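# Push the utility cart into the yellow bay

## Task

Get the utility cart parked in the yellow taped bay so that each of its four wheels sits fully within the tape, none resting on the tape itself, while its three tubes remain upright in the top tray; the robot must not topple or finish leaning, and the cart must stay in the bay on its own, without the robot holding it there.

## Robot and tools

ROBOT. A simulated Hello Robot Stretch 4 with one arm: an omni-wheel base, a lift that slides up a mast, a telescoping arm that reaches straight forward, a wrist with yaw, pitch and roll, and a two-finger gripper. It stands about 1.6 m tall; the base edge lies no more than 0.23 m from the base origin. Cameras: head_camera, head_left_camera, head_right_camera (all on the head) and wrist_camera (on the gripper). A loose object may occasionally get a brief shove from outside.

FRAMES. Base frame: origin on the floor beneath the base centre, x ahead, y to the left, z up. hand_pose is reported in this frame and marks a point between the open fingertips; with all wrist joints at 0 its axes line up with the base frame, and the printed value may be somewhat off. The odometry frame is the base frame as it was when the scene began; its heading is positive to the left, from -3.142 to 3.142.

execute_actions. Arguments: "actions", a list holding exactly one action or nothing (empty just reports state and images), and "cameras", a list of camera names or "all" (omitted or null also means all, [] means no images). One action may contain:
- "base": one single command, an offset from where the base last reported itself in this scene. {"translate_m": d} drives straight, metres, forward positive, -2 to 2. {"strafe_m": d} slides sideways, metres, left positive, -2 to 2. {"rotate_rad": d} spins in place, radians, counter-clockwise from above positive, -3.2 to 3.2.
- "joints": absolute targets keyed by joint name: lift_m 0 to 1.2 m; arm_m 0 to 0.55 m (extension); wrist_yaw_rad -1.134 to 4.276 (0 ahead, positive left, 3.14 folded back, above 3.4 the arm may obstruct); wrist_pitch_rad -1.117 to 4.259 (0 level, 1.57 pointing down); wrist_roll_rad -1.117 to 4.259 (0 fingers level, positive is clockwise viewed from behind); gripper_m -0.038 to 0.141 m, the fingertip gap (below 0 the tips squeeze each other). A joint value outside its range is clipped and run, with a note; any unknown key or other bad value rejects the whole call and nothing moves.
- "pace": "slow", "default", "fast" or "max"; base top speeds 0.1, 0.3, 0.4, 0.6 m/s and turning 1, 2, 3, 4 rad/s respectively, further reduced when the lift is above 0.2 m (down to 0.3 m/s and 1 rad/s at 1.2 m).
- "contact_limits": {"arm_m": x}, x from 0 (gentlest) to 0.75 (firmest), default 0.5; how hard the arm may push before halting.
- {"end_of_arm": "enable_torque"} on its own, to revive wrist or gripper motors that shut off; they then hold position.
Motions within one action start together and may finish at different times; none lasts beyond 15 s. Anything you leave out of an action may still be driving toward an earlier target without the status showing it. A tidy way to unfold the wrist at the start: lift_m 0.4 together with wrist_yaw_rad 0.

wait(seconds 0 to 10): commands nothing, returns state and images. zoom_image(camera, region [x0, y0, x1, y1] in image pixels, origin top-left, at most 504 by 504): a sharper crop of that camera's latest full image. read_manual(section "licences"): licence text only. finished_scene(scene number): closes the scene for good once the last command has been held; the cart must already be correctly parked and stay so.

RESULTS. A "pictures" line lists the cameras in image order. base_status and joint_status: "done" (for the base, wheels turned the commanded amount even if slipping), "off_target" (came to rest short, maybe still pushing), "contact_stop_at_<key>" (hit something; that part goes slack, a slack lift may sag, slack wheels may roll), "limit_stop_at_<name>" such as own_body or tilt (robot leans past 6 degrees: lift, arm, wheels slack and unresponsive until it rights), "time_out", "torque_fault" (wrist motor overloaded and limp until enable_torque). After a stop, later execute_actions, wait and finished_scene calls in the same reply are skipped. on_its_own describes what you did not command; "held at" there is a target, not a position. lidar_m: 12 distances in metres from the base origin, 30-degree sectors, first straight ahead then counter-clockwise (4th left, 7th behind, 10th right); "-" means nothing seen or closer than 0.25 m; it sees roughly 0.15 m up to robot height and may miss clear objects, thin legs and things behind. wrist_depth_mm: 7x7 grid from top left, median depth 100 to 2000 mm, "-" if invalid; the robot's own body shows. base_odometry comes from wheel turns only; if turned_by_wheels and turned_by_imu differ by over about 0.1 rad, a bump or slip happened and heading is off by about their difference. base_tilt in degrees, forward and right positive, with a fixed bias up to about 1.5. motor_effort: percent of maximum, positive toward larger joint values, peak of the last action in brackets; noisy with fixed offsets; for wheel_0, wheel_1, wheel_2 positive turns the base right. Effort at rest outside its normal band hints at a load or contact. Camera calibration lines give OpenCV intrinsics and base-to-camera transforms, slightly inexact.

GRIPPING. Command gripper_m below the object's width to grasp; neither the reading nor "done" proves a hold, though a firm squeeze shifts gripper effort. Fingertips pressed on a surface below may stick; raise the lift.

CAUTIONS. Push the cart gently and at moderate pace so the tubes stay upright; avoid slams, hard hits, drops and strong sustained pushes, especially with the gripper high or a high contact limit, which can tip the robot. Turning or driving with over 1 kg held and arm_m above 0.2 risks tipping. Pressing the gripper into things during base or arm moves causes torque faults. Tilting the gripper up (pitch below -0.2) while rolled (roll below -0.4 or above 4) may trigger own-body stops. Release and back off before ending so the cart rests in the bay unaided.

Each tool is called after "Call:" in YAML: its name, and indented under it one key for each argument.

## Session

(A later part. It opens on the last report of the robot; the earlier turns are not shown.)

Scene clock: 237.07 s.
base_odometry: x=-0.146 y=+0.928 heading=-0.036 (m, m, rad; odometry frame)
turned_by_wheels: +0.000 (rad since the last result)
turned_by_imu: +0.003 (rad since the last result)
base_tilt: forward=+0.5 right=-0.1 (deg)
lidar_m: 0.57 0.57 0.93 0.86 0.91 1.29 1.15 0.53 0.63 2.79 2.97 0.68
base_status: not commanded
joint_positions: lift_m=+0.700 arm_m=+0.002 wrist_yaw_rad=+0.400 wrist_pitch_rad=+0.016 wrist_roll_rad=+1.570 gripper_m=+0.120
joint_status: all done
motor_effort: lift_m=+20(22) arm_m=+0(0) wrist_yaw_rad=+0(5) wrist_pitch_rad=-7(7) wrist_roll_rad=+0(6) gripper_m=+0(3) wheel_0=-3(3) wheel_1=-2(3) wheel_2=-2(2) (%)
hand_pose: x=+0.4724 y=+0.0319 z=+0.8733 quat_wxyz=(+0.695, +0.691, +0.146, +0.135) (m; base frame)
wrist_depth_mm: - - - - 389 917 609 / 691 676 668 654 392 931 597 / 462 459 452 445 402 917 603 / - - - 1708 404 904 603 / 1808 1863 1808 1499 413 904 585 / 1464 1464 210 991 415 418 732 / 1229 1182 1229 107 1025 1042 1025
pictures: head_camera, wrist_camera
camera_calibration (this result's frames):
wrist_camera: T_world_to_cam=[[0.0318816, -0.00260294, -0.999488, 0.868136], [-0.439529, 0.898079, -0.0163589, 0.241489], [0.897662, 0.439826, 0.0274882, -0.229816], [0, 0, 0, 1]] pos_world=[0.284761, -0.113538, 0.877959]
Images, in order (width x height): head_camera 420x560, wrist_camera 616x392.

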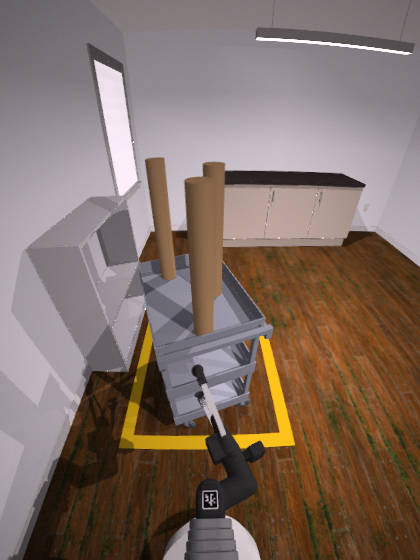

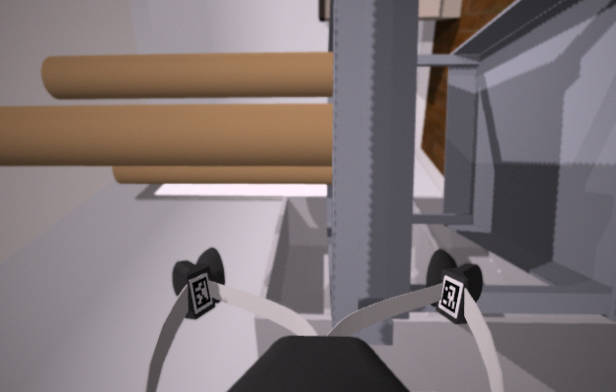

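Call:
execute_actions:
  actions:
    - {"joints":{"lift_m":0.635,"gripper_m":0.08}}
  cameras: []

Call:
execute_actions:
  actions:
    - {"joints":{"arm_m":0.12},"contact_limits":{"arm_m":0.2},"pace":"slow"}
  cameras: ["head_camera","wrist_camera"]

Scene clock: 243.20 s.
base_odometry: x=-0.146 y=+0.928 heading=-0.036 (m, m, rad; odometry frame)
turned_by_wheels: +0.000 (rad since the last result)
turned_by_imu: +0.001 (rad since the last result)
base_tilt: forward=+0.6 right=-0.1 (deg)
lidar_m: 0.57 0.56 0.93 0.87 0.92 1.31 1.13 0.49 0.62 2.81 2.95 0.68
base_status: not commanded
joint_positions: lift_m=+0.635 arm_m=+0.002 wrist_yaw_rad=+0.400 wrist_pitch_rad=+0.016 wrist_roll_rad=+1.570 gripper_m=+0.080
joint_status: all done
motor_effort: lift_m=+16(18) arm_m=+0(1) wrist_yaw_rad=+0(1) wrist_pitch_rad=-6(7) wrist_roll_rad=+1(1) gripper_m=+0(1) wheel_0=-3(3) wheel_1=-2(3) wheel_2=-2(2) (%)
hand_pose: x=+0.4724 y=+0.0319 z=+0.8086 quat_wxyz=(+0.695, +0.691, +0.146, +0.135) (m; base frame)
wrist_depth_mm: - - - 389 - 715 517 / 683 668 661 397 - 768 521 / 462 455 455 402 - 768 521 / - - - 407 1708 750 517 / 1808 1808 1808 415 1618 707 410 / 1464 1464 991 392 201 421 418 / 1229 1205 1182 107 1025 1008 1008
pictures: none
No camera images: the call's "cameras" was empty. Leave "cameras" out to get every camera's image.

Scene clock: 245.67 s.
base_odometry: x=-0.146 y=+0.928 heading=-0.036 (m, m, rad; odometry frame)
turned_by_wheels: +0.000 (rad since the last result)
turned_by_imu: +0.001 (rad since the last result)
base_tilt: forward=+0.5 right=-0.2 (deg)
lidar_m: 0.57 0.58 0.93 0.88 0.91 1.28 1.13 0.53 0.61 2.82 2.96 0.68
base_status: not commanded
joint_positions: lift_m=+0.635 arm_m=+0.118 wrist_yaw_rad=+0.399 wrist_pitch_rad=+0.015 wrist_roll_rad=+1.570 gripper_m=+0.080
joint_status: all done
motor_effort: lift_m=+16(16) arm_m=+10(11) wrist_yaw_rad=+2(3) wrist_pitch_rad=-3(7) wrist_roll_rad=-1(0) gripper_m=-4(5) wheel_0=-3(3) wheel_1=-2(3) wheel_2=-2(2) (%)
contact_limits: arm_m 0.2
hand_pose: x=+0.5889 y=+0.0316 z=+0.8091 quat_wxyz=(+0.694, +0.692, +0.145, +0.135) (m; base frame)
wrist_depth_mm: - - - 290 - 768 512 / 585 580 559 296 - 759 517 / 362 357 351 300 - 759 517 / 377 370 357 306 - 768 512 / 1808 1863 1756 309 878 759 512 / 1464 1464 254 314 200 960 488 / 1205 1182 1160 107 336 322 336
pictures: head_camera, wrist_camera
camera_calibration (this result's frames):
wrist_camera: T_world_to_cam=[[0.0333547, -0.00201315, -0.999442, 0.799339], [-0.438596, 0.898534, -0.0164473, 0.291411], [0.898065, 0.4389, 0.0290874, -0.333977], [0, 0, 0, 1]] pos_world=[0.401083, -0.113651, 0.8134]
Images, in order (width x height): head_camera 420x560, wrist_camera 616x392.

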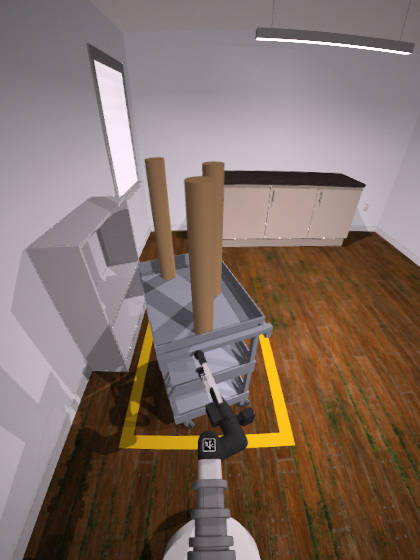

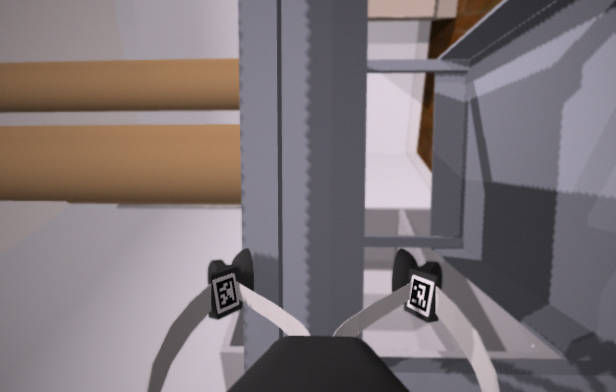

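The handle is the nearer, higher strip; raise a bit.

Call:
execute_actions:
  actions:
    - {"joints":{"arm_m":0.08}}
  cameras: []

Call:
execute_actions:
  actions:
    - {"joints":{"lift_m":0.675}}
  cameras: []

Call:
execute_actions:
  actions:
    - {"joints":{"arm_m":0.15},"contact_limits":{"arm_m":0.2},"pace":"slow"}
  cameras: ["wrist_camera"]

Call:
execute_actions:
  actions:
    - {"joints":{"gripper_m":0.0}}
  cameras: ["wrist_camera"]

Scene clock: 253.60 s.
base_odometry: x=-0.146 y=+0.928 heading=-0.036 (m, m, rad; odometry frame)
turned_by_wheels: +0.000 (rad since the last result)
turned_by_imu: +0.001 (rad since the last result)
base_tilt: forward=+0.6 right=-0.1 (deg)
lidar_m: 0.58 0.55 0.91 0.88 0.93 1.28 1.15 0.51 0.60 2.81 2.98 0.70
base_status: not commanded
joint_positions: lift_m=+0.635 arm_m=+0.081 wrist_yaw_rad=+0.400 wrist_pitch_rad=+0.016 wrist_roll_rad=+1.570 gripper_m=+0.080
joint_status: all done
motor_effort: lift_m=+16(16) arm_m=-8(7) wrist_yaw_rad=+1(3) wrist_pitch_rad=-5(6) wrist_roll_rad=-1(2) gripper_m=+1(0) wheel_0=-3(3) wheel_1=-3(3) wheel_2=-2(2) (%)
hand_pose: x=+0.5520 y=+0.0318 z=+0.8088 quat_wxyz=(+0.694, +0.691, +0.146, +0.135) (m; base frame)
wrist_depth_mm: - - - 320 - 715 517 / 615 609 597 327 - 768 512 / 392 387 382 332 - 759 517 / 1863 866 842 336 1618 750 521 / 1863 1863 1756 343 931 707 517 / 1430 1430 287 347 200 1281 484 / 1205 1182 1182 108 357 355 351
pictures: none
No camera images: the call's "cameras" was empty. Leave "cameras" out to get every camera's image.

Scene clock: 254.60 s.
base_odometry: x=-0.146 y=+0.928 heading=-0.036 (m, m, rad; odometry frame)
turned_by_wheels: +0.000 (rad since the last result)
turned_by_imu: +0.000 (rad since the last result)
base_tilt: forward=+0.5 right=-0.2 (deg)
lidar_m: 0.57 0.57 0.91 0.85 0.90 1.27 1.13 0.51 0.64 2.80 2.94 0.68
base_status: not commanded
joint_positions: lift_m=+0.675 arm_m=+0.081 wrist_yaw_rad=+0.400 wrist_pitch_rad=+0.016 wrist_roll_rad=+1.570 gripper_m=+0.080
joint_status: all done
motor_effort: lift_m=+20(21) arm_m=-8(8) wrist_yaw_rad=+1(0) wrist_pitch_rad=-6(6) wrist_roll_rad=+0(1) gripper_m=+1(3) wheel_0=-3(3) wheel_1=-3(3) wheel_2=-2(2) (%)
hand_pose: x=+0.5520 y=+0.0318 z=+0.8484 quat_wxyz=(+0.694, +0.691, +0.146, +0.135) (m; base frame)
wrist_depth_mm: - - - 324 324 1618 569 / 621 609 603 329 327 854 580 / 392 387 384 332 332 854 564 / 1863 878 866 336 340 854 559 / 1863 1808 1863 343 342 788 574 / 1499 1430 946 287 200 1366 539 / 1229 1182 1182 107 355 351 355
pictures: none
No camera images: the call's "cameras" was empty. Leave "cameras" out to get every camera's image.

Scene clock: 256.57 s.
base_odometry: x=-0.146 y=+0.928 heading=-0.036 (m, m, rad; odometry frame)
turned_by_wheels: +0.000 (rad since the last result)
turned_by_imu: +0.001 (rad since the last result)
base_tilt: forward=+0.6 right=-0.2 (deg)
lidar_m: 0.57 0.57 0.92 0.86 0.92 1.30 1.14 0.52 0.63 2.83 2.96 0.70
base_status: not commanded
joint_positions: lift_m=+0.675 arm_m=+0.149 wrist_yaw_rad=+0.400 wrist_pitch_rad=+0.016 wrist_roll_rad=+1.570 gripper_m=+0.080
joint_status: all done
motor_effort: lift_m=+20(20) arm_m=+8(7) wrist_yaw_rad=+1(0) wrist_pitch_rad=-6(6) wrist_roll_rad=+0(0) gripper_m=-1(5) wheel_0=-3(3) wheel_1=-2(3) wheel_2=-2(2) (%)
contact_limits: arm_m 0.2
hand_pose: x=+0.6192 y=+0.0318 z=+0.8484 quat_wxyz=(+0.694, +0.691, +0.146, +0.135) (m; base frame)
wrist_depth_mm: - - - 206 262 1921 544 / 549 544 539 208 264 809 574 / 338 336 330 212 268 854 580 / 332 329 324 273 273 854 559 / 1808 1863 1863 277 276 788 574 / 1499 1499 946 221 200 1255 549 / 1229 1138 1160 108 286 854 842
pictures: wrist_camera
camera_calibration (this result's frames):
wrist_camera: T_world_to_cam=[[0.0322219, -0.00246727, -0.999478, 0.838363], [-0.439278, 0.898202, -0.016379, 0.305521], [0.897773, 0.439577, 0.0278579, -0.361218], [0, 0, 0, 1]] pos_world=[0.431487, -0.113569, 0.852992]
Images, in order (width x height): wrist_camera 616x392.

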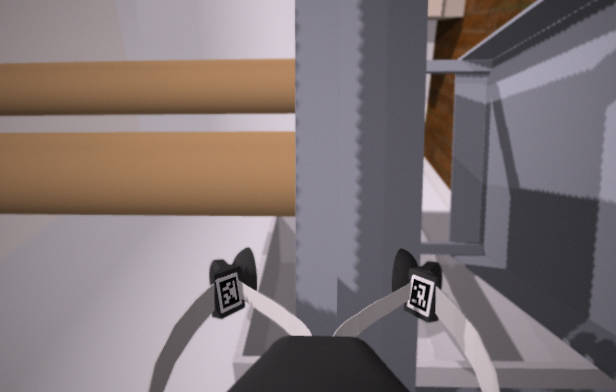

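Scene clock: 258.17 s.
base_odometry: x=-0.146 y=+0.928 heading=-0.036 (m, m, rad; odometry frame)
turned_by_wheels: +0.000 (rad since the last result)
turned_by_imu: +0.001 (rad since the last result)
base_tilt: forward=+0.5 right=-0.1 (deg)
lidar_m: 0.57 0.56 0.91 0.87 0.90 1.26 1.13 0.53 0.64 2.80 2.98 0.68
base_status: not commanded
joint_positions: lift_m=+0.675 arm_m=+0.149 wrist_yaw_rad=+0.401 wrist_pitch_rad=+0.013 wrist_roll_rad=+1.570 gripper_m=+0.000
joint_status: all done
motor_effort: lift_m=+19(20) arm_m=+5(8) wrist_yaw_rad=-2(4) wrist_pitch_rad=+4(6) wrist_roll_rad=-1(0) gripper_m=-19(22) wheel_0=-3(3) wheel_1=-3(3) wheel_2=+1(2) (%)
hand_pose: x=+0.6197 y=+0.0320 z=+0.8494 quat_wxyz=(+0.694, +0.692, +0.145, +0.136) (m; base frame)
wrist_depth_mm: - - - 199 253 1983 554 / 544 544 535 259 256 820 580 / 330 327 324 263 262 842 569 / 327 324 319 267 266 842 574 / 1808 1808 1808 212 270 809 569 / 1464 1464 189 214 190 1281 544 / 1229 1160 1160 108 278 842 842
pictures: wrist_camera
camera_calibration (this result's frames):
wrist_camera: T_world_to_cam=[[0.0351342, -0.000979227, -0.999382, 0.837431], [-0.439913, 0.897892, -0.0163453, 0.305944], [0.897353, 0.440215, 0.031116, -0.36437], [0, 0, 0, 1]] pos_world=[0.432134, -0.113483, 0.853252]
Images, in order (width x height): wrist_camera 616x392.

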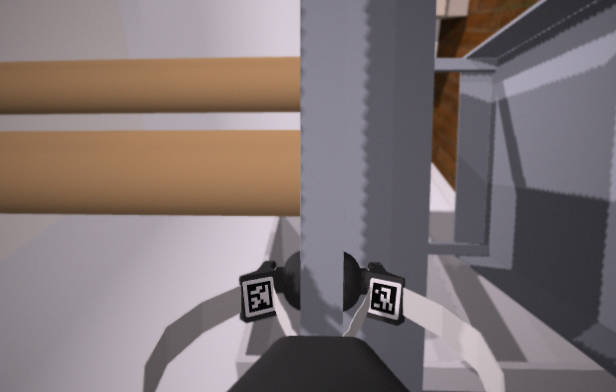

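Call:
execute_actions:
  actions:
    - {"base":{"translate_m":-0.6},"joints":{"wrist_yaw_rad":0.1},"pace":"slow"}
  cameras: ["head_camera"]

Scene clock: 268.60 s.
base_odometry: x=-0.746 y=+0.950 heading=-0.036 (m, m, rad; odometry frame)
turned_by_wheels: +0.000 (rad since the last result)
turned_by_imu: +0.008 (rad since the last result)
base_tilt: forward=+0.5 right=-0.2 (deg)
lidar_m: 0.53 0.93 0.90 0.86 0.92 0.67 0.63 0.36 0.28 0.25 0.28 0.63
base_status: done
joint_positions: lift_m=+0.675 arm_m=+0.149 wrist_yaw_rad=+0.108 wrist_pitch_rad=+0.013 wrist_roll_rad=+1.570 gripper_m=+0.000
joint_status: all done
on_its_own: wrist_yaw_rad is at rest, and its effort (-21) is outside its rest range (-13 to +13)
motor_effort: lift_m=+19(19) arm_m=+4(5) wrist_yaw_rad=-21(57) wrist_pitch_rad=+3(4) wrist_roll_rad=-1(0) gripper_m=-15(13) wheel_0=+0(11) wheel_1=-3(11) wheel_2=+6(19) (%)
hand_pose: x=+0.6164 y=-0.0559 z=+0.8494 quat_wxyz=(+0.707, +0.706, +0.043, +0.033) (m; base frame)
wrist_depth_mm: - - - 330 332 1808 1229 / - - - 314 317 1983 525 / 1983 - - 301 303 842 569 / 621 603 597 290 289 854 564 / - - - 220 278 854 569 / 1983 - 189 210 189 798 585 / 1661 1618 1756 108 256 683 580
pictures: head_camera
Images, in order (width x height): head_camera 420x560.

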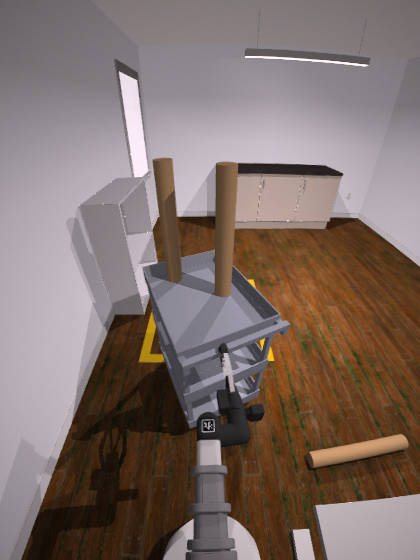

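Call:
execute_actions:
  actions:
    - {"base":{"strafe_m":0.17},"pace":"slow"}
  cameras: ["head_camera"]

Scene clock: 275.70 s.
base_odometry: x=-0.739 y=+1.120 heading=-0.036 (m, m, rad; odometry frame)
turned_by_wheels: -0.001 (rad since the last result)
turned_by_imu: +0.000 (rad since the last result)
base_tilt: forward=+0.6 right=-0.2 (deg)
lidar_m: 0.56 1.02 0.73 0.70 0.75 0.67 0.64 0.62 0.46 0.41 0.44 0.65
base_status: done
joint_positions: lift_m=+0.675 arm_m=+0.149 wrist_yaw_rad=+0.093 wrist_pitch_rad=+0.013 wrist_roll_rad=+1.570 gripper_m=+0.000
joint_status: not commanded
on_its_own: wrist_yaw_rad is at rest, and its effort (+21) is outside its rest range (-13 to +13)
motor_effort: lift_m=+19(19) arm_m=+4(4) wrist_yaw_rad=+21(29) wrist_pitch_rad=+3(3) wrist_roll_rad=-1(1) gripper_m=-16(15) wheel_0=-6(14) wheel_1=+3(10) wheel_2=-5(5) (%)
hand_pose: x=+0.6155 y=-0.0603 z=+0.8494 quat_wxyz=(+0.707, +0.706, +0.037, +0.028) (m; base frame)
wrist_depth_mm: - - - 279 278 1921 535 / 1983 - - 277 277 842 580 / 580 574 569 276 274 866 564 / - - - 273 272 866 569 / 1921 - - 213 271 854 564 / 1863 - 189 212 189 732 574 / 1499 1430 1499 108 268 1255 539
pictures: head_camera
Images, in order (width x height): head_camera 420x560.

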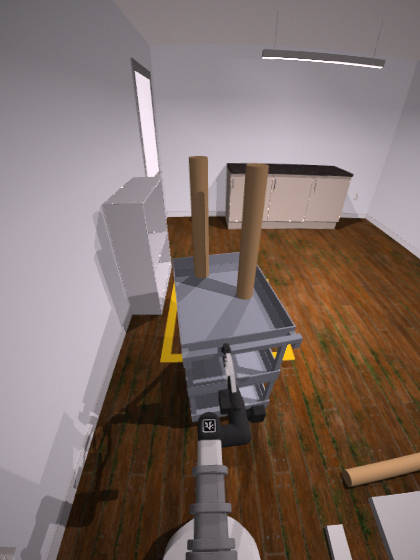

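Call:
execute_actions:
  actions:
    - {"base":{"strafe_m":0.07},"pace":"slow"}
  cameras: []

Call:
execute_actions:
  actions:
    - {"base":{"translate_m":0.6},"pace":"slow"}
  cameras: ["head_camera"]

Scene clock: 283.00 s.
base_odometry: x=-0.737 y=+1.189 heading=-0.037 (m, m, rad; odometry frame)
turned_by_wheels: -0.001 (rad since the last result)
turned_by_imu: +0.000 (rad since the last result)
base_tilt: forward=+0.5 right=-0.2 (deg)
lidar_m: 0.58 0.93 0.68 0.63 0.68 0.66 0.64 0.68 0.51 0.49 0.53 0.61
base_status: done
joint_positions: lift_m=+0.675 arm_m=+0.149 wrist_yaw_rad=+0.094 wrist_pitch_rad=+0.013 wrist_roll_rad=+1.570 gripper_m=+0.000
joint_status: not commanded
on_its_own: wrist_yaw_rad is at rest, and its effort (+19) is outside its rest range (-13 to +13)
motor_effort: lift_m=+19(19) arm_m=+4(4) wrist_yaw_rad=+19(27) wrist_pitch_rad=+2(3) wrist_roll_rad=-1(2) gripper_m=-13(11) wheel_0=-7(11) wheel_1=+3(9) wheel_2=-5(2) (%)
hand_pose: x=+0.6156 y=-0.0600 z=+0.8494 quat_wxyz=(+0.707, +0.706, +0.038, +0.029) (m; base frame)
wrist_depth_mm: - - - 259 257 1921 559 / 549 549 544 260 260 809 585 / 1983 - - 265 264 842 564 / 1983 798 778 267 265 842 569 / - - - 212 270 842 564 / 1808 1808 190 213 189 1255 549 / 1397 1308 1366 108 274 1255 1229
pictures: none
No camera images: the call's "cameras" was empty. Leave "cameras" out to get every camera's image.

Scene clock: 290.27 s.
base_odometry: x=-0.138 y=+1.167 heading=-0.036 (m, m, rad; odometry frame)
turned_by_wheels: +0.001 (rad since the last result)
turned_by_imu: +0.004 (rad since the last result)
base_tilt: forward=+0.5 right=-0.1 (deg)
lidar_m: 0.57 0.91 0.67 0.62 0.67 0.96 1.24 0.73 0.67 1.93 3.21 0.62
base_status: done
joint_positions: lift_m=+0.675 arm_m=+0.149 wrist_yaw_rad=+0.103 wrist_pitch_rad=+0.013 wrist_roll_rad=+1.570 gripper_m=+0.000
joint_status: not commanded
motor_effort: lift_m=+19(19) arm_m=+4(4) wrist_yaw_rad=-8(19) wrist_pitch_rad=+4(3) wrist_roll_rad=-1(1) gripper_m=-15(14) wheel_0=+6(8) wheel_1=+5(7) wheel_2=-3(10) (%)
hand_pose: x=+0.6161 y=-0.0573 z=+0.8494 quat_wxyz=(+0.707, +0.706, +0.041, +0.032) (m; base frame)
wrist_depth_mm: 1921 - - 266 266 1983 525 / 580 564 564 270 268 820 585 / 1863 - - 268 267 854 569 / 1983 798 798 270 270 854 564 / - - - 213 270 854 564 / 1808 1808 190 212 188 788 549 / 1336 1229 1281 108 272 1098 1078
pictures: head_camera
Images, in order (width x height): head_camera 420x560.

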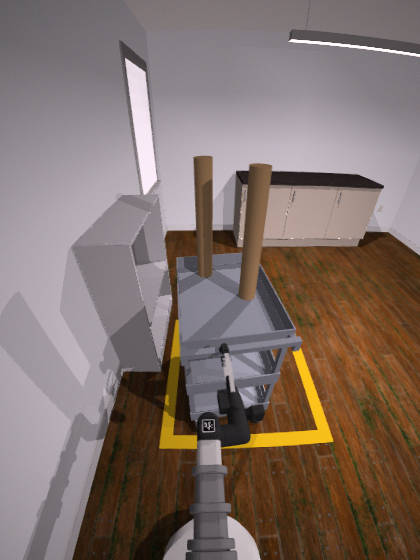

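Call:
execute_actions:
  actions:
    - {"base":{"strafe_m":-0.1},"pace":"slow"}
  cameras: ["head_camera"]

Scene clock: 296.87 s.
base_odometry: x=-0.141 y=+1.068 heading=-0.036 (m, m, rad; odometry frame)
turned_by_wheels: +0.001 (rad since the last result)
turned_by_imu: +0.003 (rad since the last result)
base_tilt: forward=+0.7 right=-0.1 (deg)
lidar_m: 0.54 1.07 0.78 0.74 0.77 1.08 1.23 0.60 0.61 1.96 3.10 0.64
base_status: done
joint_positions: lift_m=+0.675 arm_m=+0.149 wrist_yaw_rad=+0.107 wrist_pitch_rad=+0.013 wrist_roll_rad=+1.570 gripper_m=+0.000
joint_status: not commanded
on_its_own: wrist_yaw_rad is at rest, and its effort (-20) is outside its rest range (-13 to +13)
motor_effort: lift_m=+19(19) arm_m=+4(4) wrist_yaw_rad=-20(26) wrist_pitch_rad=+3(3) wrist_roll_rad=-1(1) gripper_m=-19(15) wheel_0=+7(12) wheel_1=-1(6) wheel_2=+3(5) (%)
hand_pose: x=+0.6164 y=-0.0560 z=+0.8494 quat_wxyz=(+0.707, +0.706, +0.042, +0.033) (m; base frame)
wrist_depth_mm: 1983 - - 294 296 1921 1281 / - - - 289 289 1983 554 / 585 580 569 283 283 866 564 / - - - 278 277 866 569 / 1983 788 778 216 272 854 569 / 1808 1921 189 211 189 798 580 / 1464 1397 1464 107 263 647 535
pictures: head_camera
Images, in order (width x height): head_camera 420x560.

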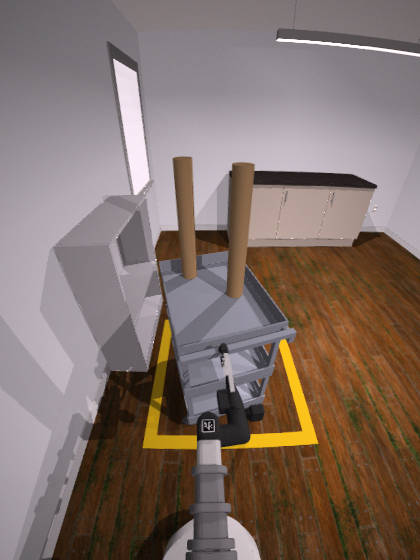

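Call:
execute_actions:
  actions:
    - {"base":{"strafe_m":0.11},"pace":"slow"}
  cameras: []

Call:
execute_actions:
  actions:
    - {"base":{"translate_m":-0.6},"pace":"slow"}
  cameras: []

Call:
execute_actions:
  actions:
    - {"joints":{"gripper_m":0.08}}
  cameras: []

Call:
execute_actions:
  actions:
    - {"joints":{"arm_m":0.0}}
  cameras: []

Call:
execute_actions:
  actions:
    - {"joints":{"wrist_yaw_rad":3.14,"wrist_roll_rad":0}}
  cameras: []

Call:
execute_actions:
  actions:
    - {"base":{"strafe_m":0.36},"pace":"slow"}
  cameras: ["head_camera"]

Scene clock: 309.33 s.
base_odometry: x=-0.137 y=+1.177 heading=-0.037 (m, m, rad; odometry frame)
turned_by_wheels: -0.001 (rad since the last result)
turned_by_imu: +0.000 (rad since the last result)
base_tilt: forward=+0.6 right=-0.1 (deg)
lidar_m: 0.55 0.91 0.64 0.61 0.63 0.93 1.25 0.77 0.70 1.93 3.21 0.61
base_status: done
joint_positions: lift_m=+0.675 arm_m=+0.149 wrist_yaw_rad=+0.093 wrist_pitch_rad=+0.013 wrist_roll_rad=+1.570 gripper_m=+0.000
joint_status: not commanded
on_its_own: wrist_yaw_rad is at rest, and its effort (+21) is outside its rest range (-13 to +13)
motor_effort: lift_m=+19(19) arm_m=+4(4) wrist_yaw_rad=+21(23) wrist_pitch_rad=+4(4) wrist_roll_rad=-1(2) gripper_m=-11(16) wheel_0=-7(11) wheel_1=+1(10) wheel_2=-5(5) (%)
hand_pose: x=+0.6155 y=-0.0603 z=+0.8494 quat_wxyz=(+0.707, +0.706, +0.037, +0.028) (m; base frame)
wrist_depth_mm: 1983 - - 268 267 1921 549 / 1863 - 559 270 268 809 585 / 1921 - - 270 268 854 564 / 1983 - - 270 270 854 564 / - - - 213 270 842 569 / 1863 1863 190 212 189 798 549 / 1366 1255 1281 107 271 976 1098
pictures: none
No camera images: the call's "cameras" was empty. Leave "cameras" out to get every camera's image.

Scene clock: 316.63 s.
base_odometry: x=-0.737 y=+1.200 heading=-0.038 (m, m, rad; odometry frame)
turned_by_wheels: -0.001 (rad since the last result)
turned_by_imu: +0.001 (rad since the last result)
base_tilt: forward=+0.6 right=-0.1 (deg)
lidar_m: 0.55 0.91 0.66 0.62 0.66 0.67 0.63 0.69 0.54 0.50 0.55 0.62
base_status: done
joint_positions: lift_m=+0.675 arm_m=+0.149 wrist_yaw_rad=+0.097 wrist_pitch_rad=+0.013 wrist_roll_rad=+1.570 gripper_m=+0.000
joint_status: not commanded
motor_effort: lift_m=+19(19) arm_m=+4(4) wrist_yaw_rad=+11(21) wrist_pitch_rad=+3(3) wrist_roll_rad=-1(2) gripper_m=-17(16) wheel_0=-6(12) wheel_1=-7(9) wheel_2=+1(6) (%)
hand_pose: x=+0.6157 y=-0.0592 z=+0.8494 quat_wxyz=(+0.707, +0.706, +0.039, +0.030) (m; base frame)
wrist_depth_mm: - - - 265 265 1983 535 / 564 559 549 267 266 820 580 / 1921 - - 270 267 842 564 / 1921 778 788 270 268 854 564 / - - - 212 270 831 564 / 1808 1808 190 213 189 1308 544 / 1336 1255 1336 108 272 1255 1229
pictures: none
No camera images: the call's "cameras" was empty. Leave "cameras" out to get every camera's image.

Scene clock: 318.23 s.
base_odometry: x=-0.737 y=+1.200 heading=-0.037 (m, m, rad; odometry frame)
turned_by_wheels: +0.000 (rad since the last result)
turned_by_imu: +0.001 (rad since the last result)
base_tilt: forward=+0.6 right=-0.2 (deg)
lidar_m: 0.57 0.90 0.66 0.63 0.65 0.67 0.63 0.66 0.54 0.51 0.54 0.63
base_status: not commanded
joint_positions: lift_m=+0.675 arm_m=+0.149 wrist_yaw_rad=+0.100 wrist_pitch_rad=+0.016 wrist_roll_rad=+1.570 gripper_m=+0.080
joint_status: all done
motor_effort: lift_m=+19(19) arm_m=+4(4) wrist_yaw_rad=+1(15) wrist_pitch_rad=-5(5) wrist_roll_rad=-1(0) gripper_m=+0(11) wheel_0=-3(6) wheel_1=-5(7) wheel_2=-2(2) (%)
hand_pose: x=+0.6159 y=-0.0583 z=+0.8486 quat_wxyz=(+0.707, +0.706, +0.041, +0.030) (m; base frame)
wrist_depth_mm: - - - 266 265 1921 544 / 559 549 544 268 267 778 580 / 1863 - - 271 271 854 574 / 1921 798 778 272 272 854 559 / - - - 273 273 831 569 / 1808 1808 1537 216 200 741 544 / 1336 1255 1336 108 276 1281 1205
pictures: none
No camera images: the call's "cameras" was empty. Leave "cameras" out to get every camera's image.

Scene clock: 319.73 s.
base_odometry: x=-0.737 y=+1.200 heading=-0.037 (m, m, rad; odometry frame)
turned_by_wheels: +0.000 (rad since the last result)
turned_by_imu: +0.000 (rad since the last result)
base_tilt: forward=+0.6 right=-0.1 (deg)
lidar_m: 0.56 0.88 0.67 0.63 0.66 0.67 0.63 0.70 0.53 0.51 0.56 0.63
base_status: not commanded
joint_positions: lift_m=+0.675 arm_m=+0.003 wrist_yaw_rad=+0.100 wrist_pitch_rad=+0.016 wrist_roll_rad=+1.570 gripper_m=+0.080
joint_status: all done
joint sent to its limit — the command would take arm_m past its lower limit, so that joint was sent only as far as its limit.
motor_effort: lift_m=+19(19) arm_m=-8(8) wrist_yaw_rad=+0(1) wrist_pitch_rad=-6(7) wrist_roll_rad=-2(2) gripper_m=+2(2) wheel_0=-3(4) wheel_1=-5(5) wheel_2=-2(2) (%)
hand_pose: x=+0.4698 y=-0.0582 z=+0.8484 quat_wxyz=(+0.707, +0.706, +0.041, +0.030) (m; base frame)
wrist_depth_mm: - - - - - 1983 549 / 1921 - - 683 991 820 580 / - - - 683 - 854 580 / - - 946 904 1025 866 574 / - - - 421 421 854 580 / 1756 1756 1576 421 200 691 525 / 1308 1255 1366 107 1229 1229 1205
pictures: none
No camera images: the call's "cameras" was empty. Leave "cameras" out to get every camera's image.

Scene clock: 322.10 s.
base_odometry: x=-0.737 y=+1.200 heading=-0.037 (m, m, rad; odometry frame)
turned_by_wheels: +0.000 (rad since the last result)
turned_by_imu: +0.001 (rad since the last result)
base_tilt: forward=+0.6 right=-0.1 (deg)
lidar_m: 0.56 0.93 0.66 0.62 0.65 0.67 0.64 0.68 0.55 0.51 0.54 0.62
base_status: not commanded
joint_positions: lift_m=+0.675 arm_m=+0.003 wrist_yaw_rad=+3.140 wrist_pitch_rad=+0.016 wrist_roll_rad=+0.000 gripper_m=+0.080
joint_status: all done
motor_effort: lift_m=+19(19) arm_m=-8(8) wrist_yaw_rad=+2(6) wrist_pitch_rad=-7(6) wrist_roll_rad=-2(8) gripper_m=+1(2) wheel_0=-3(4) wheel_1=-5(5) wheel_2=-2(2) (%)
hand_pose: x=-0.1143 y=+0.0880 z=+0.8484 quat_wxyz=(+0.001, -0.008, +0.000, +1.000) (m; base frame)
wrist_depth_mm: - 142 245 778 759 750 741 / - 114 143 768 768 750 750 / - 118 144 788 768 768 750 / 147 145 228 778 768 759 759 / 223 798 798 778 778 768 759 / 224 820 788 788 201 778 759 / 222 809 809 108 778 778 768
pictures: none
No camera images: the call's "cameras" was empty. Leave "cameras" out to get every camera's image.

Scene clock: 326.83 s.
base_odometry: x=-0.723 y=+1.559 heading=-0.037 (m, m, rad; odometry frame)
turned_by_wheels: +0.000 (rad since the last result)
turned_by_imu: +0.002 (rad since the last result)
base_tilt: forward=+0.5 right=-0.2 (deg)
lidar_m: 0.95 0.39 0.28 0.25 0.29 0.42 0.62 0.66 0.88 0.87 0.86 0.62
base_status: done
joint_positions: lift_m=+0.675 arm_m=+0.003 wrist_yaw_rad=+3.140 wrist_pitch_rad=+0.016 wrist_roll_rad=+0.000 gripper_m=+0.080
joint_status: not commanded
motor_effort: lift_m=+19(19) arm_m=-8(8) wrist_yaw_rad=+2(2) wrist_pitch_rad=-6(7) wrist_roll_rad=-1(3) gripper_m=-4(2) wheel_0=-2(7) wheel_1=+4(10) wheel_2=-1(2) (%)
hand_pose: x=-0.1143 y=+0.0879 z=+0.8484 quat_wxyz=(+0.001, -0.008, +0.000, +1.000) (m; base frame)
wrist_depth_mm: - 142 246 750 759 477 319 / - 114 143 759 768 477 320 / - 118 144 778 768 477 319 / 146 145 229 768 768 473 319 / 223 798 798 768 768 473 322 / 223 809 798 788 200 436 319 / 223 820 798 108 788 404 317
pictures: head_camera
Images, in order (width x height): head_camera 420x560.

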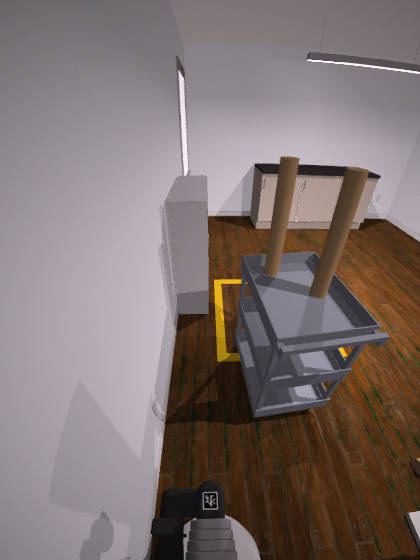

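Call:
execute_actions:
  actions:
    - {"base":{"translate_m":0.75},"pace":"slow"}
  cameras: []

Call:
execute_actions:
  actions:
    - {"base":{"translate_m":0.25},"pace":"slow"}
  cameras: []

Call:
execute_actions:
  actions:
    - {"base":{"strafe_m":-0.12},"pace":"slow"}
  cameras: []

Call:
execute_actions:
  actions:
    - {"base":{"strafe_m":0.1},"pace":"slow"}
  cameras: []

Call:
execute_actions:
  actions:
    - {"base":{"translate_m":-1.0}}
  cameras: []

Call:
execute_actions:
  actions:
    - {"base":{"strafe_m":-0.5}}
  cameras: ["head_camera"]

Scene clock: 346.70 s.
base_odometry: x=+0.026 y=+1.532 heading=-0.037 (m, m, rad; odometry frame)
turned_by_wheels: +0.001 (rad since the last result)
turned_by_imu: +0.003 (rad since the last result)
base_tilt: forward=+0.5 right=-0.2 (deg)
lidar_m: 0.85 0.37 0.28 0.25 0.27 0.42 1.18 1.32 0.26 0.25 0.25 0.31
base_status: done
joint_positions: lift_m=+0.675 arm_m=+0.003 wrist_yaw_rad=+3.140 wrist_pitch_rad=+0.016 wrist_roll_rad=+0.000 gripper_m=+0.080
joint_status: not commanded
motor_effort: lift_m=+19(19) arm_m=-8(8) wrist_yaw_rad=+1(1) wrist_pitch_rad=-7(6) wrist_roll_rad=-2(1) gripper_m=+1(0) wheel_0=+3(6) wheel_1=+5(4) wheel_2=-1(9) (%)
hand_pose: x=-0.1143 y=+0.0879 z=+0.8484 quat_wxyz=(+0.001, -0.008, +0.000, +1.000) (m; base frame)
wrist_depth_mm: - 142 246 1499 1025 452 306 / - 114 143 1499 1025 455 307 / - 118 144 1499 1008 455 304 / 146 145 228 1537 1008 449 304 / 223 1537 1576 1499 1025 452 306 / 222 1576 1537 1576 200 418 304 / 223 1618 1537 108 750 387 304
pictures: none
No camera images: the call's "cameras" was empty. Leave "cameras" out to get every camera's image.

Scene clock: 350.47 s.
base_odometry: x=+0.276 y=+1.523 heading=-0.036 (m, m, rad; odometry frame)
turned_by_wheels: +0.000 (rad since the last result)
turned_by_imu: +0.001 (rad since the last result)
base_tilt: forward=+0.6 right=-0.2 (deg)
lidar_m: 0.61 0.40 0.27 0.25 0.27 0.39 1.19 0.34 0.25 0.25 0.25 0.29
base_status: done
joint_positions: lift_m=+0.675 arm_m=+0.003 wrist_yaw_rad=+3.140 wrist_pitch_rad=+0.016 wrist_roll_rad=+0.000 gripper_m=+0.080
joint_status: not commanded
motor_effort: lift_m=+19(19) arm_m=-8(8) wrist_yaw_rad=+0(1) wrist_pitch_rad=-7(7) wrist_roll_rad=-2(3) gripper_m=+1(1) wheel_0=+3(5) wheel_1=+3(5) wheel_2=-2(5) (%)
hand_pose: x=-0.1143 y=+0.0879 z=+0.8484 quat_wxyz=(+0.001, -0.008, +0.000, +1.000) (m; base frame)
wrist_depth_mm: - 142 245 1708 1025 449 301 / - 114 143 1756 1025 449 301 / - 118 144 1808 1025 449 301 / 147 145 228 1756 1008 445 301 / 223 1863 1863 1808 991 445 301 / 223 1808 1808 1808 200 413 298 / 223 1708 1808 108 732 382 307
pictures: none
No camera images: the call's "cameras" was empty. Leave "cameras" out to get every camera's image.

Scene clock: 352.80 s.
base_odometry: x=+0.271 y=+1.403 heading=-0.037 (m, m, rad; odometry frame)
turned_by_wheels: +0.000 (rad since the last result)
turned_by_imu: +0.001 (rad since the last result)
base_tilt: forward=+0.6 right=-0.3 (deg)
lidar_m: 0.63 0.55 0.41 0.36 0.41 0.57 1.64 0.25 0.25 0.25 0.25 0.33
base_status: done
joint_positions: lift_m=+0.675 arm_m=+0.003 wrist_yaw_rad=+3.140 wrist_pitch_rad=+0.016 wrist_roll_rad=+0.000 gripper_m=+0.080
joint_status: not commanded
motor_effort: lift_m=+19(19) arm_m=-8(8) wrist_yaw_rad=+1(1) wrist_pitch_rad=-6(7) wrist_roll_rad=-3(2) gripper_m=-3(1) wheel_0=+4(12) wheel_1=-6(7) wheel_2=-2(5) (%)
hand_pose: x=-0.1143 y=+0.0879 z=+0.8484 quat_wxyz=(+0.001, -0.008, +0.000, +1.000) (m; base frame)
wrist_depth_mm: - 142 244 1756 1661 723 484 / - 114 143 1756 1661 723 488 / - 118 144 1756 1576 723 484 / 147 145 228 1808 1618 723 492 / 223 517 1808 1808 1576 715 488 / 222 1808 1863 1808 200 668 480 / 223 1576 1808 108 1160 615 484
pictures: none
No camera images: the call's "cameras" was empty. Leave "cameras" out to get every camera's image.

Scene clock: 354.97 s.
base_odometry: x=+0.275 y=+1.503 heading=-0.037 (m, m, rad; odometry frame)
turned_by_wheels: +0.000 (rad since the last result)
turned_by_imu: +0.001 (rad since the last result)
base_tilt: forward=+0.6 right=-0.2 (deg)
lidar_m: 0.61 0.41 0.29 0.25 0.30 0.43 1.25 0.36 0.29 0.28 0.32 2.57
base_status: done
joint_positions: lift_m=+0.675 arm_m=+0.003 wrist_yaw_rad=+3.140 wrist_pitch_rad=+0.016 wrist_roll_rad=+0.000 gripper_m=+0.080
joint_status: not commanded
motor_effort: lift_m=+19(19) arm_m=-8(8) wrist_yaw_rad=+2(0) wrist_pitch_rad=-6(6) wrist_roll_rad=-4(2) gripper_m=+1(1) wheel_0=-4(8) wheel_1=+4(10) wheel_2=+0(2) (%)
hand_pose: x=-0.1143 y=+0.0879 z=+0.8484 quat_wxyz=(+0.001, -0.008, +0.000, +1.000) (m; base frame)
wrist_depth_mm: - 142 245 1808 1098 496 332 / - 114 143 1808 1138 496 332 / - 118 144 1808 1118 492 332 / 147 145 229 1756 1098 492 332 / 222 1863 1863 1756 1078 496 330 / 223 1863 1808 1756 200 452 329 / 222 1661 1808 108 809 421 329
pictures: none
No camera images: the call's "cameras" was empty. Leave "cameras" out to get every camera's image.

Scene clock: 359.80 s.
base_odometry: x=-0.724 y=+1.540 heading=-0.037 (m, m, rad; odometry frame)
turned_by_wheels: +0.000 (rad since the last result)
turned_by_imu: +0.003 (rad since the last result)
base_tilt: forward=+0.6 right=-0.2 (deg)
lidar_m: 1.18 0.43 0.30 0.29 0.32 0.43 0.62 0.66 0.89 0.84 0.76 0.62
base_status: done
joint_positions: lift_m=+0.675 arm_m=+0.003 wrist_yaw_rad=+3.140 wrist_pitch_rad=+0.016 wrist_roll_rad=+0.000 gripper_m=+0.080
joint_status: not commanded
motor_effort: lift_m=+19(19) arm_m=-8(8) wrist_yaw_rad=+1(1) wrist_pitch_rad=-6(6) wrist_roll_rad=-2(2) gripper_m=-2(2) wheel_0=-2(6) wheel_1=-2(10) wheel_2=-1(7) (%)
hand_pose: x=-0.1143 y=+0.0879 z=+0.8484 quat_wxyz=(+0.001, -0.008, +0.000, +1.000) (m; base frame)
wrist_depth_mm: - 142 246 768 750 521 349 / - 114 143 759 768 517 351 / - 118 144 768 759 525 349 / 146 145 227 778 768 517 351 / 223 798 778 778 778 517 351 / 224 798 788 778 200 480 351 / 223 809 788 108 778 445 347
pictures: none
No camera images: the call's "cameras" was empty. Leave "cameras" out to get every camera's image.

Scene clock: 362.80 s.
base_odometry: x=-0.743 y=+1.040 heading=-0.037 (m, m, rad; odometry frame)
turned_by_wheels: +0.000 (rad since the last result)
turned_by_imu: +0.002 (rad since the last result)
base_tilt: forward=+0.6 right=-0.1 (deg)
lidar_m: 0.54 0.57 0.82 0.78 0.84 0.66 0.64 0.51 0.37 0.34 0.37 0.54
base_status: done
joint_positions: lift_m=+0.675 arm_m=+0.003 wrist_yaw_rad=+3.140 wrist_pitch_rad=+0.016 wrist_roll_rad=+0.000 gripper_m=+0.080
joint_status: not commanded
motor_effort: lift_m=+19(19) arm_m=-8(8) wrist_yaw_rad=+1(1) wrist_pitch_rad=-7(6) wrist_roll_rad=-2(2) gripper_m=-5(1) wheel_0=+1(11) wheel_1=-2(9) wheel_2=+0(0) (%)
hand_pose: x=-0.1143 y=+0.0879 z=+0.8484 quat_wxyz=(+0.001, -0.008, +0.000, +1.000) (m; base frame)
wrist_depth_mm: - 142 246 768 759 750 750 / - 115 143 778 768 750 741 / - 118 144 778 768 759 750 / 147 145 228 788 778 759 750 / 223 798 798 778 768 768 759 / 223 809 788 788 200 778 768 / 224 820 798 108 788 778 768
pictures: head_camera
Images, in order (width x height): head_camera 420x560.

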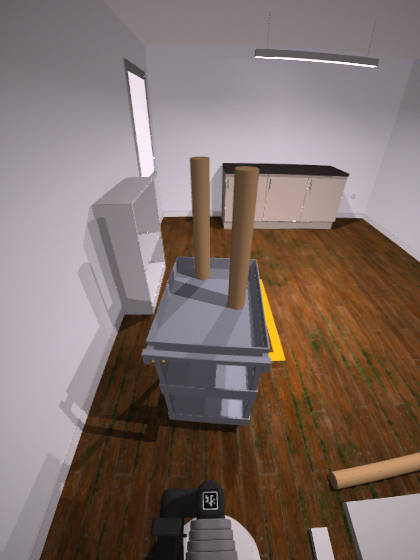

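Call:
execute_actions:
  actions:
    - {"joints":{"lift_m":0.2}}
  cameras: []

Call:
execute_actions:
  actions:
    - {"base":{"translate_m":0.75},"pace":"slow"}
  cameras: []

Call:
execute_actions:
  actions:
    - {"base":{"translate_m":0.17},"pace":"slow"}
  cameras: []

Call:
execute_actions:
  actions:
    - {"base":{"translate_m":-0.5}}
  cameras: ["head_camera","head_right_camera"]

Scene clock: 372.13 s.
base_odometry: x=-0.743 y=+1.040 heading=-0.037 (m, m, rad; odometry frame)
turned_by_wheels: +0.000 (rad since the last result)
turned_by_imu: +0.002 (rad since the last result)
base_tilt: forward=+0.5 right=-0.1 (deg)
lidar_m: 0.54 0.59 0.83 0.79 0.82 0.67 0.63 0.51 0.35 0.33 0.37 0.56
base_status: not commanded
joint_positions: lift_m=+0.200 arm_m=+0.003 wrist_yaw_rad=+3.140 wrist_pitch_rad=+0.016 wrist_roll_rad=+0.000 gripper_m=+0.080
joint_status: all done
motor_effort: lift_m=+16(18) arm_m=-8(8) wrist_yaw_rad=+1(0) wrist_pitch_rad=-7(6) wrist_roll_rad=-2(2) gripper_m=-2(0) wheel_0=+0(1) wheel_1=-2(1) wheel_2=+0(1) (%)
hand_pose: x=-0.1143 y=+0.0879 z=+0.3737 quat_wxyz=(+0.001, -0.008, +0.000, +1.000) (m; base frame)
wrist_depth_mm: - 142 246 768 750 750 750 / - 114 143 778 768 759 750 / - 118 144 778 778 768 759 / 146 145 228 788 768 778 768 / 223 820 798 778 778 768 759 / 223 809 798 788 200 768 768 / 222 798 798 108 778 759 759
pictures: none
No camera images: the call's "cameras" was empty. Leave "cameras" out to get every camera's image.

Scene clock: 380.93 s.
base_odometry: x=+0.006 y=+1.013 heading=-0.037 (m, m, rad; odometry frame)
turned_by_wheels: +0.000 (rad since the last result)
turned_by_imu: +0.002 (rad since the last result)
base_tilt: forward=+0.6 right=-0.2 (deg)
lidar_m: 0.25 0.25 0.81 0.79 0.83 1.17 1.39 0.68 0.86 2.90 0.25 0.25
base_status: done
joint_positions: lift_m=+0.200 arm_m=+0.003 wrist_yaw_rad=+3.140 wrist_pitch_rad=+0.016 wrist_roll_rad=+0.000 gripper_m=+0.080
joint_status: not commanded
motor_effort: lift_m=+16(16) arm_m=-8(8) wrist_yaw_rad=+1(0) wrist_pitch_rad=-7(7) wrist_roll_rad=-3(3) gripper_m=-2(6) wheel_0=+4(8) wheel_1=+3(5) wheel_2=-2(9) (%)
hand_pose: x=-0.1143 y=+0.0879 z=+0.3737 quat_wxyz=(+0.001, -0.008, +0.000, +1.000) (m; base frame)
wrist_depth_mm: - 142 245 1537 1499 1464 1078 / - 114 143 1499 1464 1499 1078 / - 118 144 1576 1499 1499 1078 / 147 145 228 1537 1537 1537 1098 / 223 1576 1576 1576 1537 1499 1060 / 224 1182 1060 1255 200 1255 1060 / 223 809 866 108 866 831 866
pictures: none
No camera images: the call's "cameras" was empty. Leave "cameras" out to get every camera's image.

Scene clock: 383.90 s.
base_odometry: x=+0.176 y=+1.006 heading=-0.036 (m, m, rad; odometry frame)
turned_by_wheels: +0.000 (rad since the last result)
turned_by_imu: +0.001 (rad since the last result)
base_tilt: forward=+0.6 right=-0.2 (deg)
lidar_m: 0.25 0.25 0.80 0.78 0.82 1.17 1.48 0.82 1.12 2.92 0.25 0.25
base_status: done
joint_positions: lift_m=+0.200 arm_m=+0.003 wrist_yaw_rad=+3.140 wrist_pitch_rad=+0.016 wrist_roll_rad=+0.000 gripper_m=+0.080
joint_status: not commanded
motor_effort: lift_m=+16(16) arm_m=-8(8) wrist_yaw_rad=+1(1) wrist_pitch_rad=-7(6) wrist_roll_rad=-1(2) gripper_m=+1(2) wheel_0=+4(5) wheel_1=+5(9) wheel_2=-3(10) (%)
hand_pose: x=-0.1143 y=+0.0879 z=+0.3737 quat_wxyz=(+0.001, -0.008, +0.000, +1.000) (m; base frame)
wrist_depth_mm: - 142 245 1661 1708 1618 1078 / - 114 143 1708 1661 1618 1078 / - 118 144 1756 1708 1661 1078 / 147 145 228 1708 1661 1661 1078 / 223 1756 1661 1708 1708 1708 1098 / 223 1255 1060 1281 200 1255 1060 / 223 820 866 107 878 809 878
pictures: none
No camera images: the call's "cameras" was empty. Leave "cameras" out to get every camera's image.

Scene clock: 387.07 s.
base_odometry: x=-0.324 y=+1.025 heading=-0.037 (m, m, rad; odometry frame)
turned_by_wheels: -0.001 (rad since the last result)
turned_by_imu: +0.001 (rad since the last result)
base_tilt: forward=+0.6 right=-0.2 (deg)
lidar_m: 0.58 1.11 0.80 0.77 0.82 1.12 1.06 0.53 0.45 1.11 3.07 0.57
base_status: done
joint_positions: lift_m=+0.200 arm_m=+0.003 wrist_yaw_rad=+3.140 wrist_pitch_rad=+0.016 wrist_roll_rad=+0.000 gripper_m=+0.080
joint_status: not commanded
motor_effort: lift_m=+16(16) arm_m=-8(8) wrist_yaw_rad=+0(1) wrist_pitch_rad=-7(7) wrist_roll_rad=-3(3) gripper_m=-3(4) wheel_0=-3(7) wheel_1=-2(9) wheel_2=-2(6) (%)
hand_pose: x=-0.1143 y=+0.0879 z=+0.3737 quat_wxyz=(+0.001, -0.008, +0.000, +1.000) (m; base frame)
wrist_depth_mm: - 142 245 1182 1160 1182 1078 / - 114 143 1182 1182 1160 1078 / - 118 144 1182 1182 1160 1098 / 147 145 228 1229 1182 1160 1078 / 222 1229 1229 1229 1182 1182 1098 / 223 1229 1078 1205 200 1182 1078 / 223 820 878 107 866 820 866
pictures: head_camera, head_right_camera
Images, in order (width x height): head_camera 420x560, head_right_camera 420x672.

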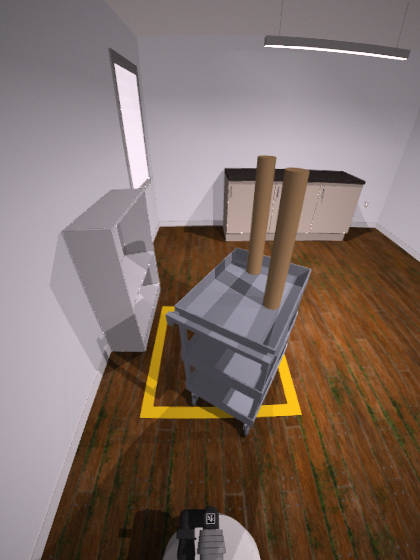

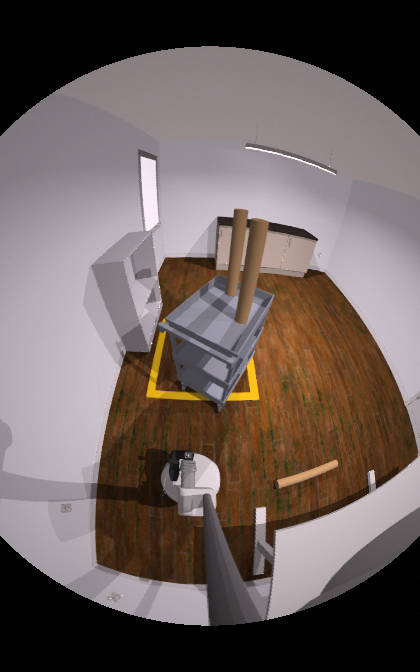

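Over-rotated. Push the right handle corner.

Call:
execute_actions:
  actions:
    - {"base":{"strafe_m":-0.2}}
  cameras: []

Call:
execute_actions:
  actions:
    - {"base":{"translate_m":0.5},"pace":"slow"}
  cameras: []

Call:
execute_actions:
  actions:
    - {"base":{"translate_m":-0.45}}
  cameras: ["head_camera"]

Scene clock: 394.60 s.
base_odometry: x=-0.331 y=+0.825 heading=-0.037 (m, m, rad; odometry frame)
turned_by_wheels: +0.000 (rad since the last result)
turned_by_imu: +0.001 (rad since the last result)
base_tilt: forward=+0.6 right=-0.2 (deg)
lidar_m: 0.53 0.66 1.01 0.99 1.05 1.11 0.67 0.32 0.39 1.21 2.85 0.92
base_status: done
joint_positions: lift_m=+0.200 arm_m=+0.003 wrist_yaw_rad=+3.140 wrist_pitch_rad=+0.016 wrist_roll_rad=+0.000 gripper_m=+0.080
joint_status: not commanded
motor_effort: lift_m=+16(16) arm_m=-8(8) wrist_yaw_rad=+1(1) wrist_pitch_rad=-7(7) wrist_roll_rad=-3(2) gripper_m=-2(2) wheel_0=+1(10) wheel_1=-1(10) wheel_2=+0(1) (%)
hand_pose: x=-0.1143 y=+0.0879 z=+0.3737 quat_wxyz=(+0.001, -0.008, +0.000, +1.000) (m; base frame)
wrist_depth_mm: - 142 246 1182 1182 1160 1138 / - 114 143 1205 1182 1182 1138 / - 118 144 1182 1182 1182 1160 / 147 145 228 1182 1205 1182 1182 / 222 1229 1255 1205 1182 1160 1182 / 222 1042 1060 1205 200 1182 1160 / 223 750 866 107 878 809 866
pictures: none
No camera images: the call's "cameras" was empty. Leave "cameras" out to get every camera's image.

Scene clock: 400.87 s.
base_odometry: x=+0.169 y=+0.807 heading=-0.036 (m, m, rad; odometry frame)
turned_by_wheels: +0.000 (rad since the last result)
turned_by_imu: +0.002 (rad since the last result)
base_tilt: forward=+0.5 right=-0.3 (deg)
lidar_m: 0.25 0.25 1.02 0.97 1.02 1.46 0.79 0.78 1.14 2.73 2.86 0.26
base_status: done
joint_positions: lift_m=+0.200 arm_m=+0.003 wrist_yaw_rad=+3.140 wrist_pitch_rad=+0.016 wrist_roll_rad=+0.000 gripper_m=+0.080
joint_status: not commanded
motor_effort: lift_m=+16(16) arm_m=-8(8) wrist_yaw_rad=+1(0) wrist_pitch_rad=-6(6) wrist_roll_rad=-2(3) gripper_m=+2(1) wheel_0=+5(10) wheel_1=+4(5) wheel_2=-3(12) (%)
hand_pose: x=-0.1143 y=+0.0879 z=+0.3737 quat_wxyz=(+0.001, -0.008, +0.000, +1.000) (m; base frame)
wrist_depth_mm: - 142 246 1708 1661 1661 1366 / - 114 143 1708 1661 1618 1366 / - 118 144 1708 1661 1618 1366 / 147 145 228 1708 1661 1661 1336 / 223 1756 1708 1708 1661 1708 1366 / 222 1229 1098 1255 200 1255 1255 / 223 820 866 108 878 820 866
pictures: none
No camera images: the call's "cameras" was empty. Leave "cameras" out to get every camera's image.

Scene clock: 403.87 s.
base_odometry: x=-0.281 y=+0.823 heading=-0.037 (m, m, rad; odometry frame)
turned_by_wheels: -0.001 (rad since the last result)
turned_by_imu: +0.001 (rad since the last result)
base_tilt: forward=+0.6 right=-0.2 (deg)
lidar_m: 0.62 0.84 1.03 0.99 1.03 1.15 0.72 0.38 0.44 1.36 2.86 0.96
base_status: done
joint_positions: lift_m=+0.200 arm_m=+0.003 wrist_yaw_rad=+3.140 wrist_pitch_rad=+0.016 wrist_roll_rad=+0.000 gripper_m=+0.080
joint_status: not commanded
motor_effort: lift_m=+16(16) arm_m=-8(8) wrist_yaw_rad=+1(1) wrist_pitch_rad=-6(7) wrist_roll_rad=-2(2) gripper_m=-1(1) wheel_0=-2(5) wheel_1=-4(9) wheel_2=-2(8) (%)
hand_pose: x=-0.1143 y=+0.0879 z=+0.3737 quat_wxyz=(+0.001, -0.008, +0.000, +1.000) (m; base frame)
wrist_depth_mm: - 142 246 1255 1205 1229 1182 / - 114 143 1229 1205 1205 1182 / - 118 144 1229 1229 1229 1205 / 147 145 227 1255 1205 1205 1205 / 223 1281 1281 1308 1255 1205 1205 / 224 1060 1060 1255 200 1229 1205 / 223 788 866 108 866 831 878
pictures: head_camera
Images, in order (width x height): head_camera 420x560.

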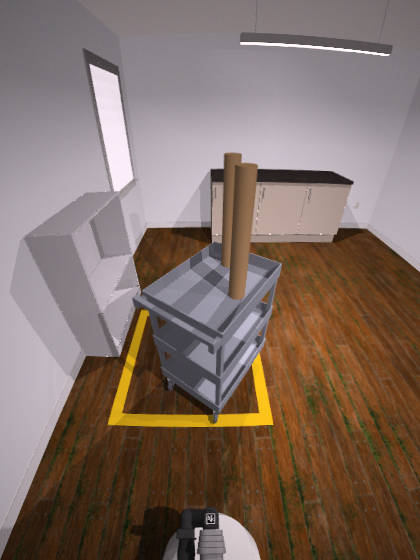

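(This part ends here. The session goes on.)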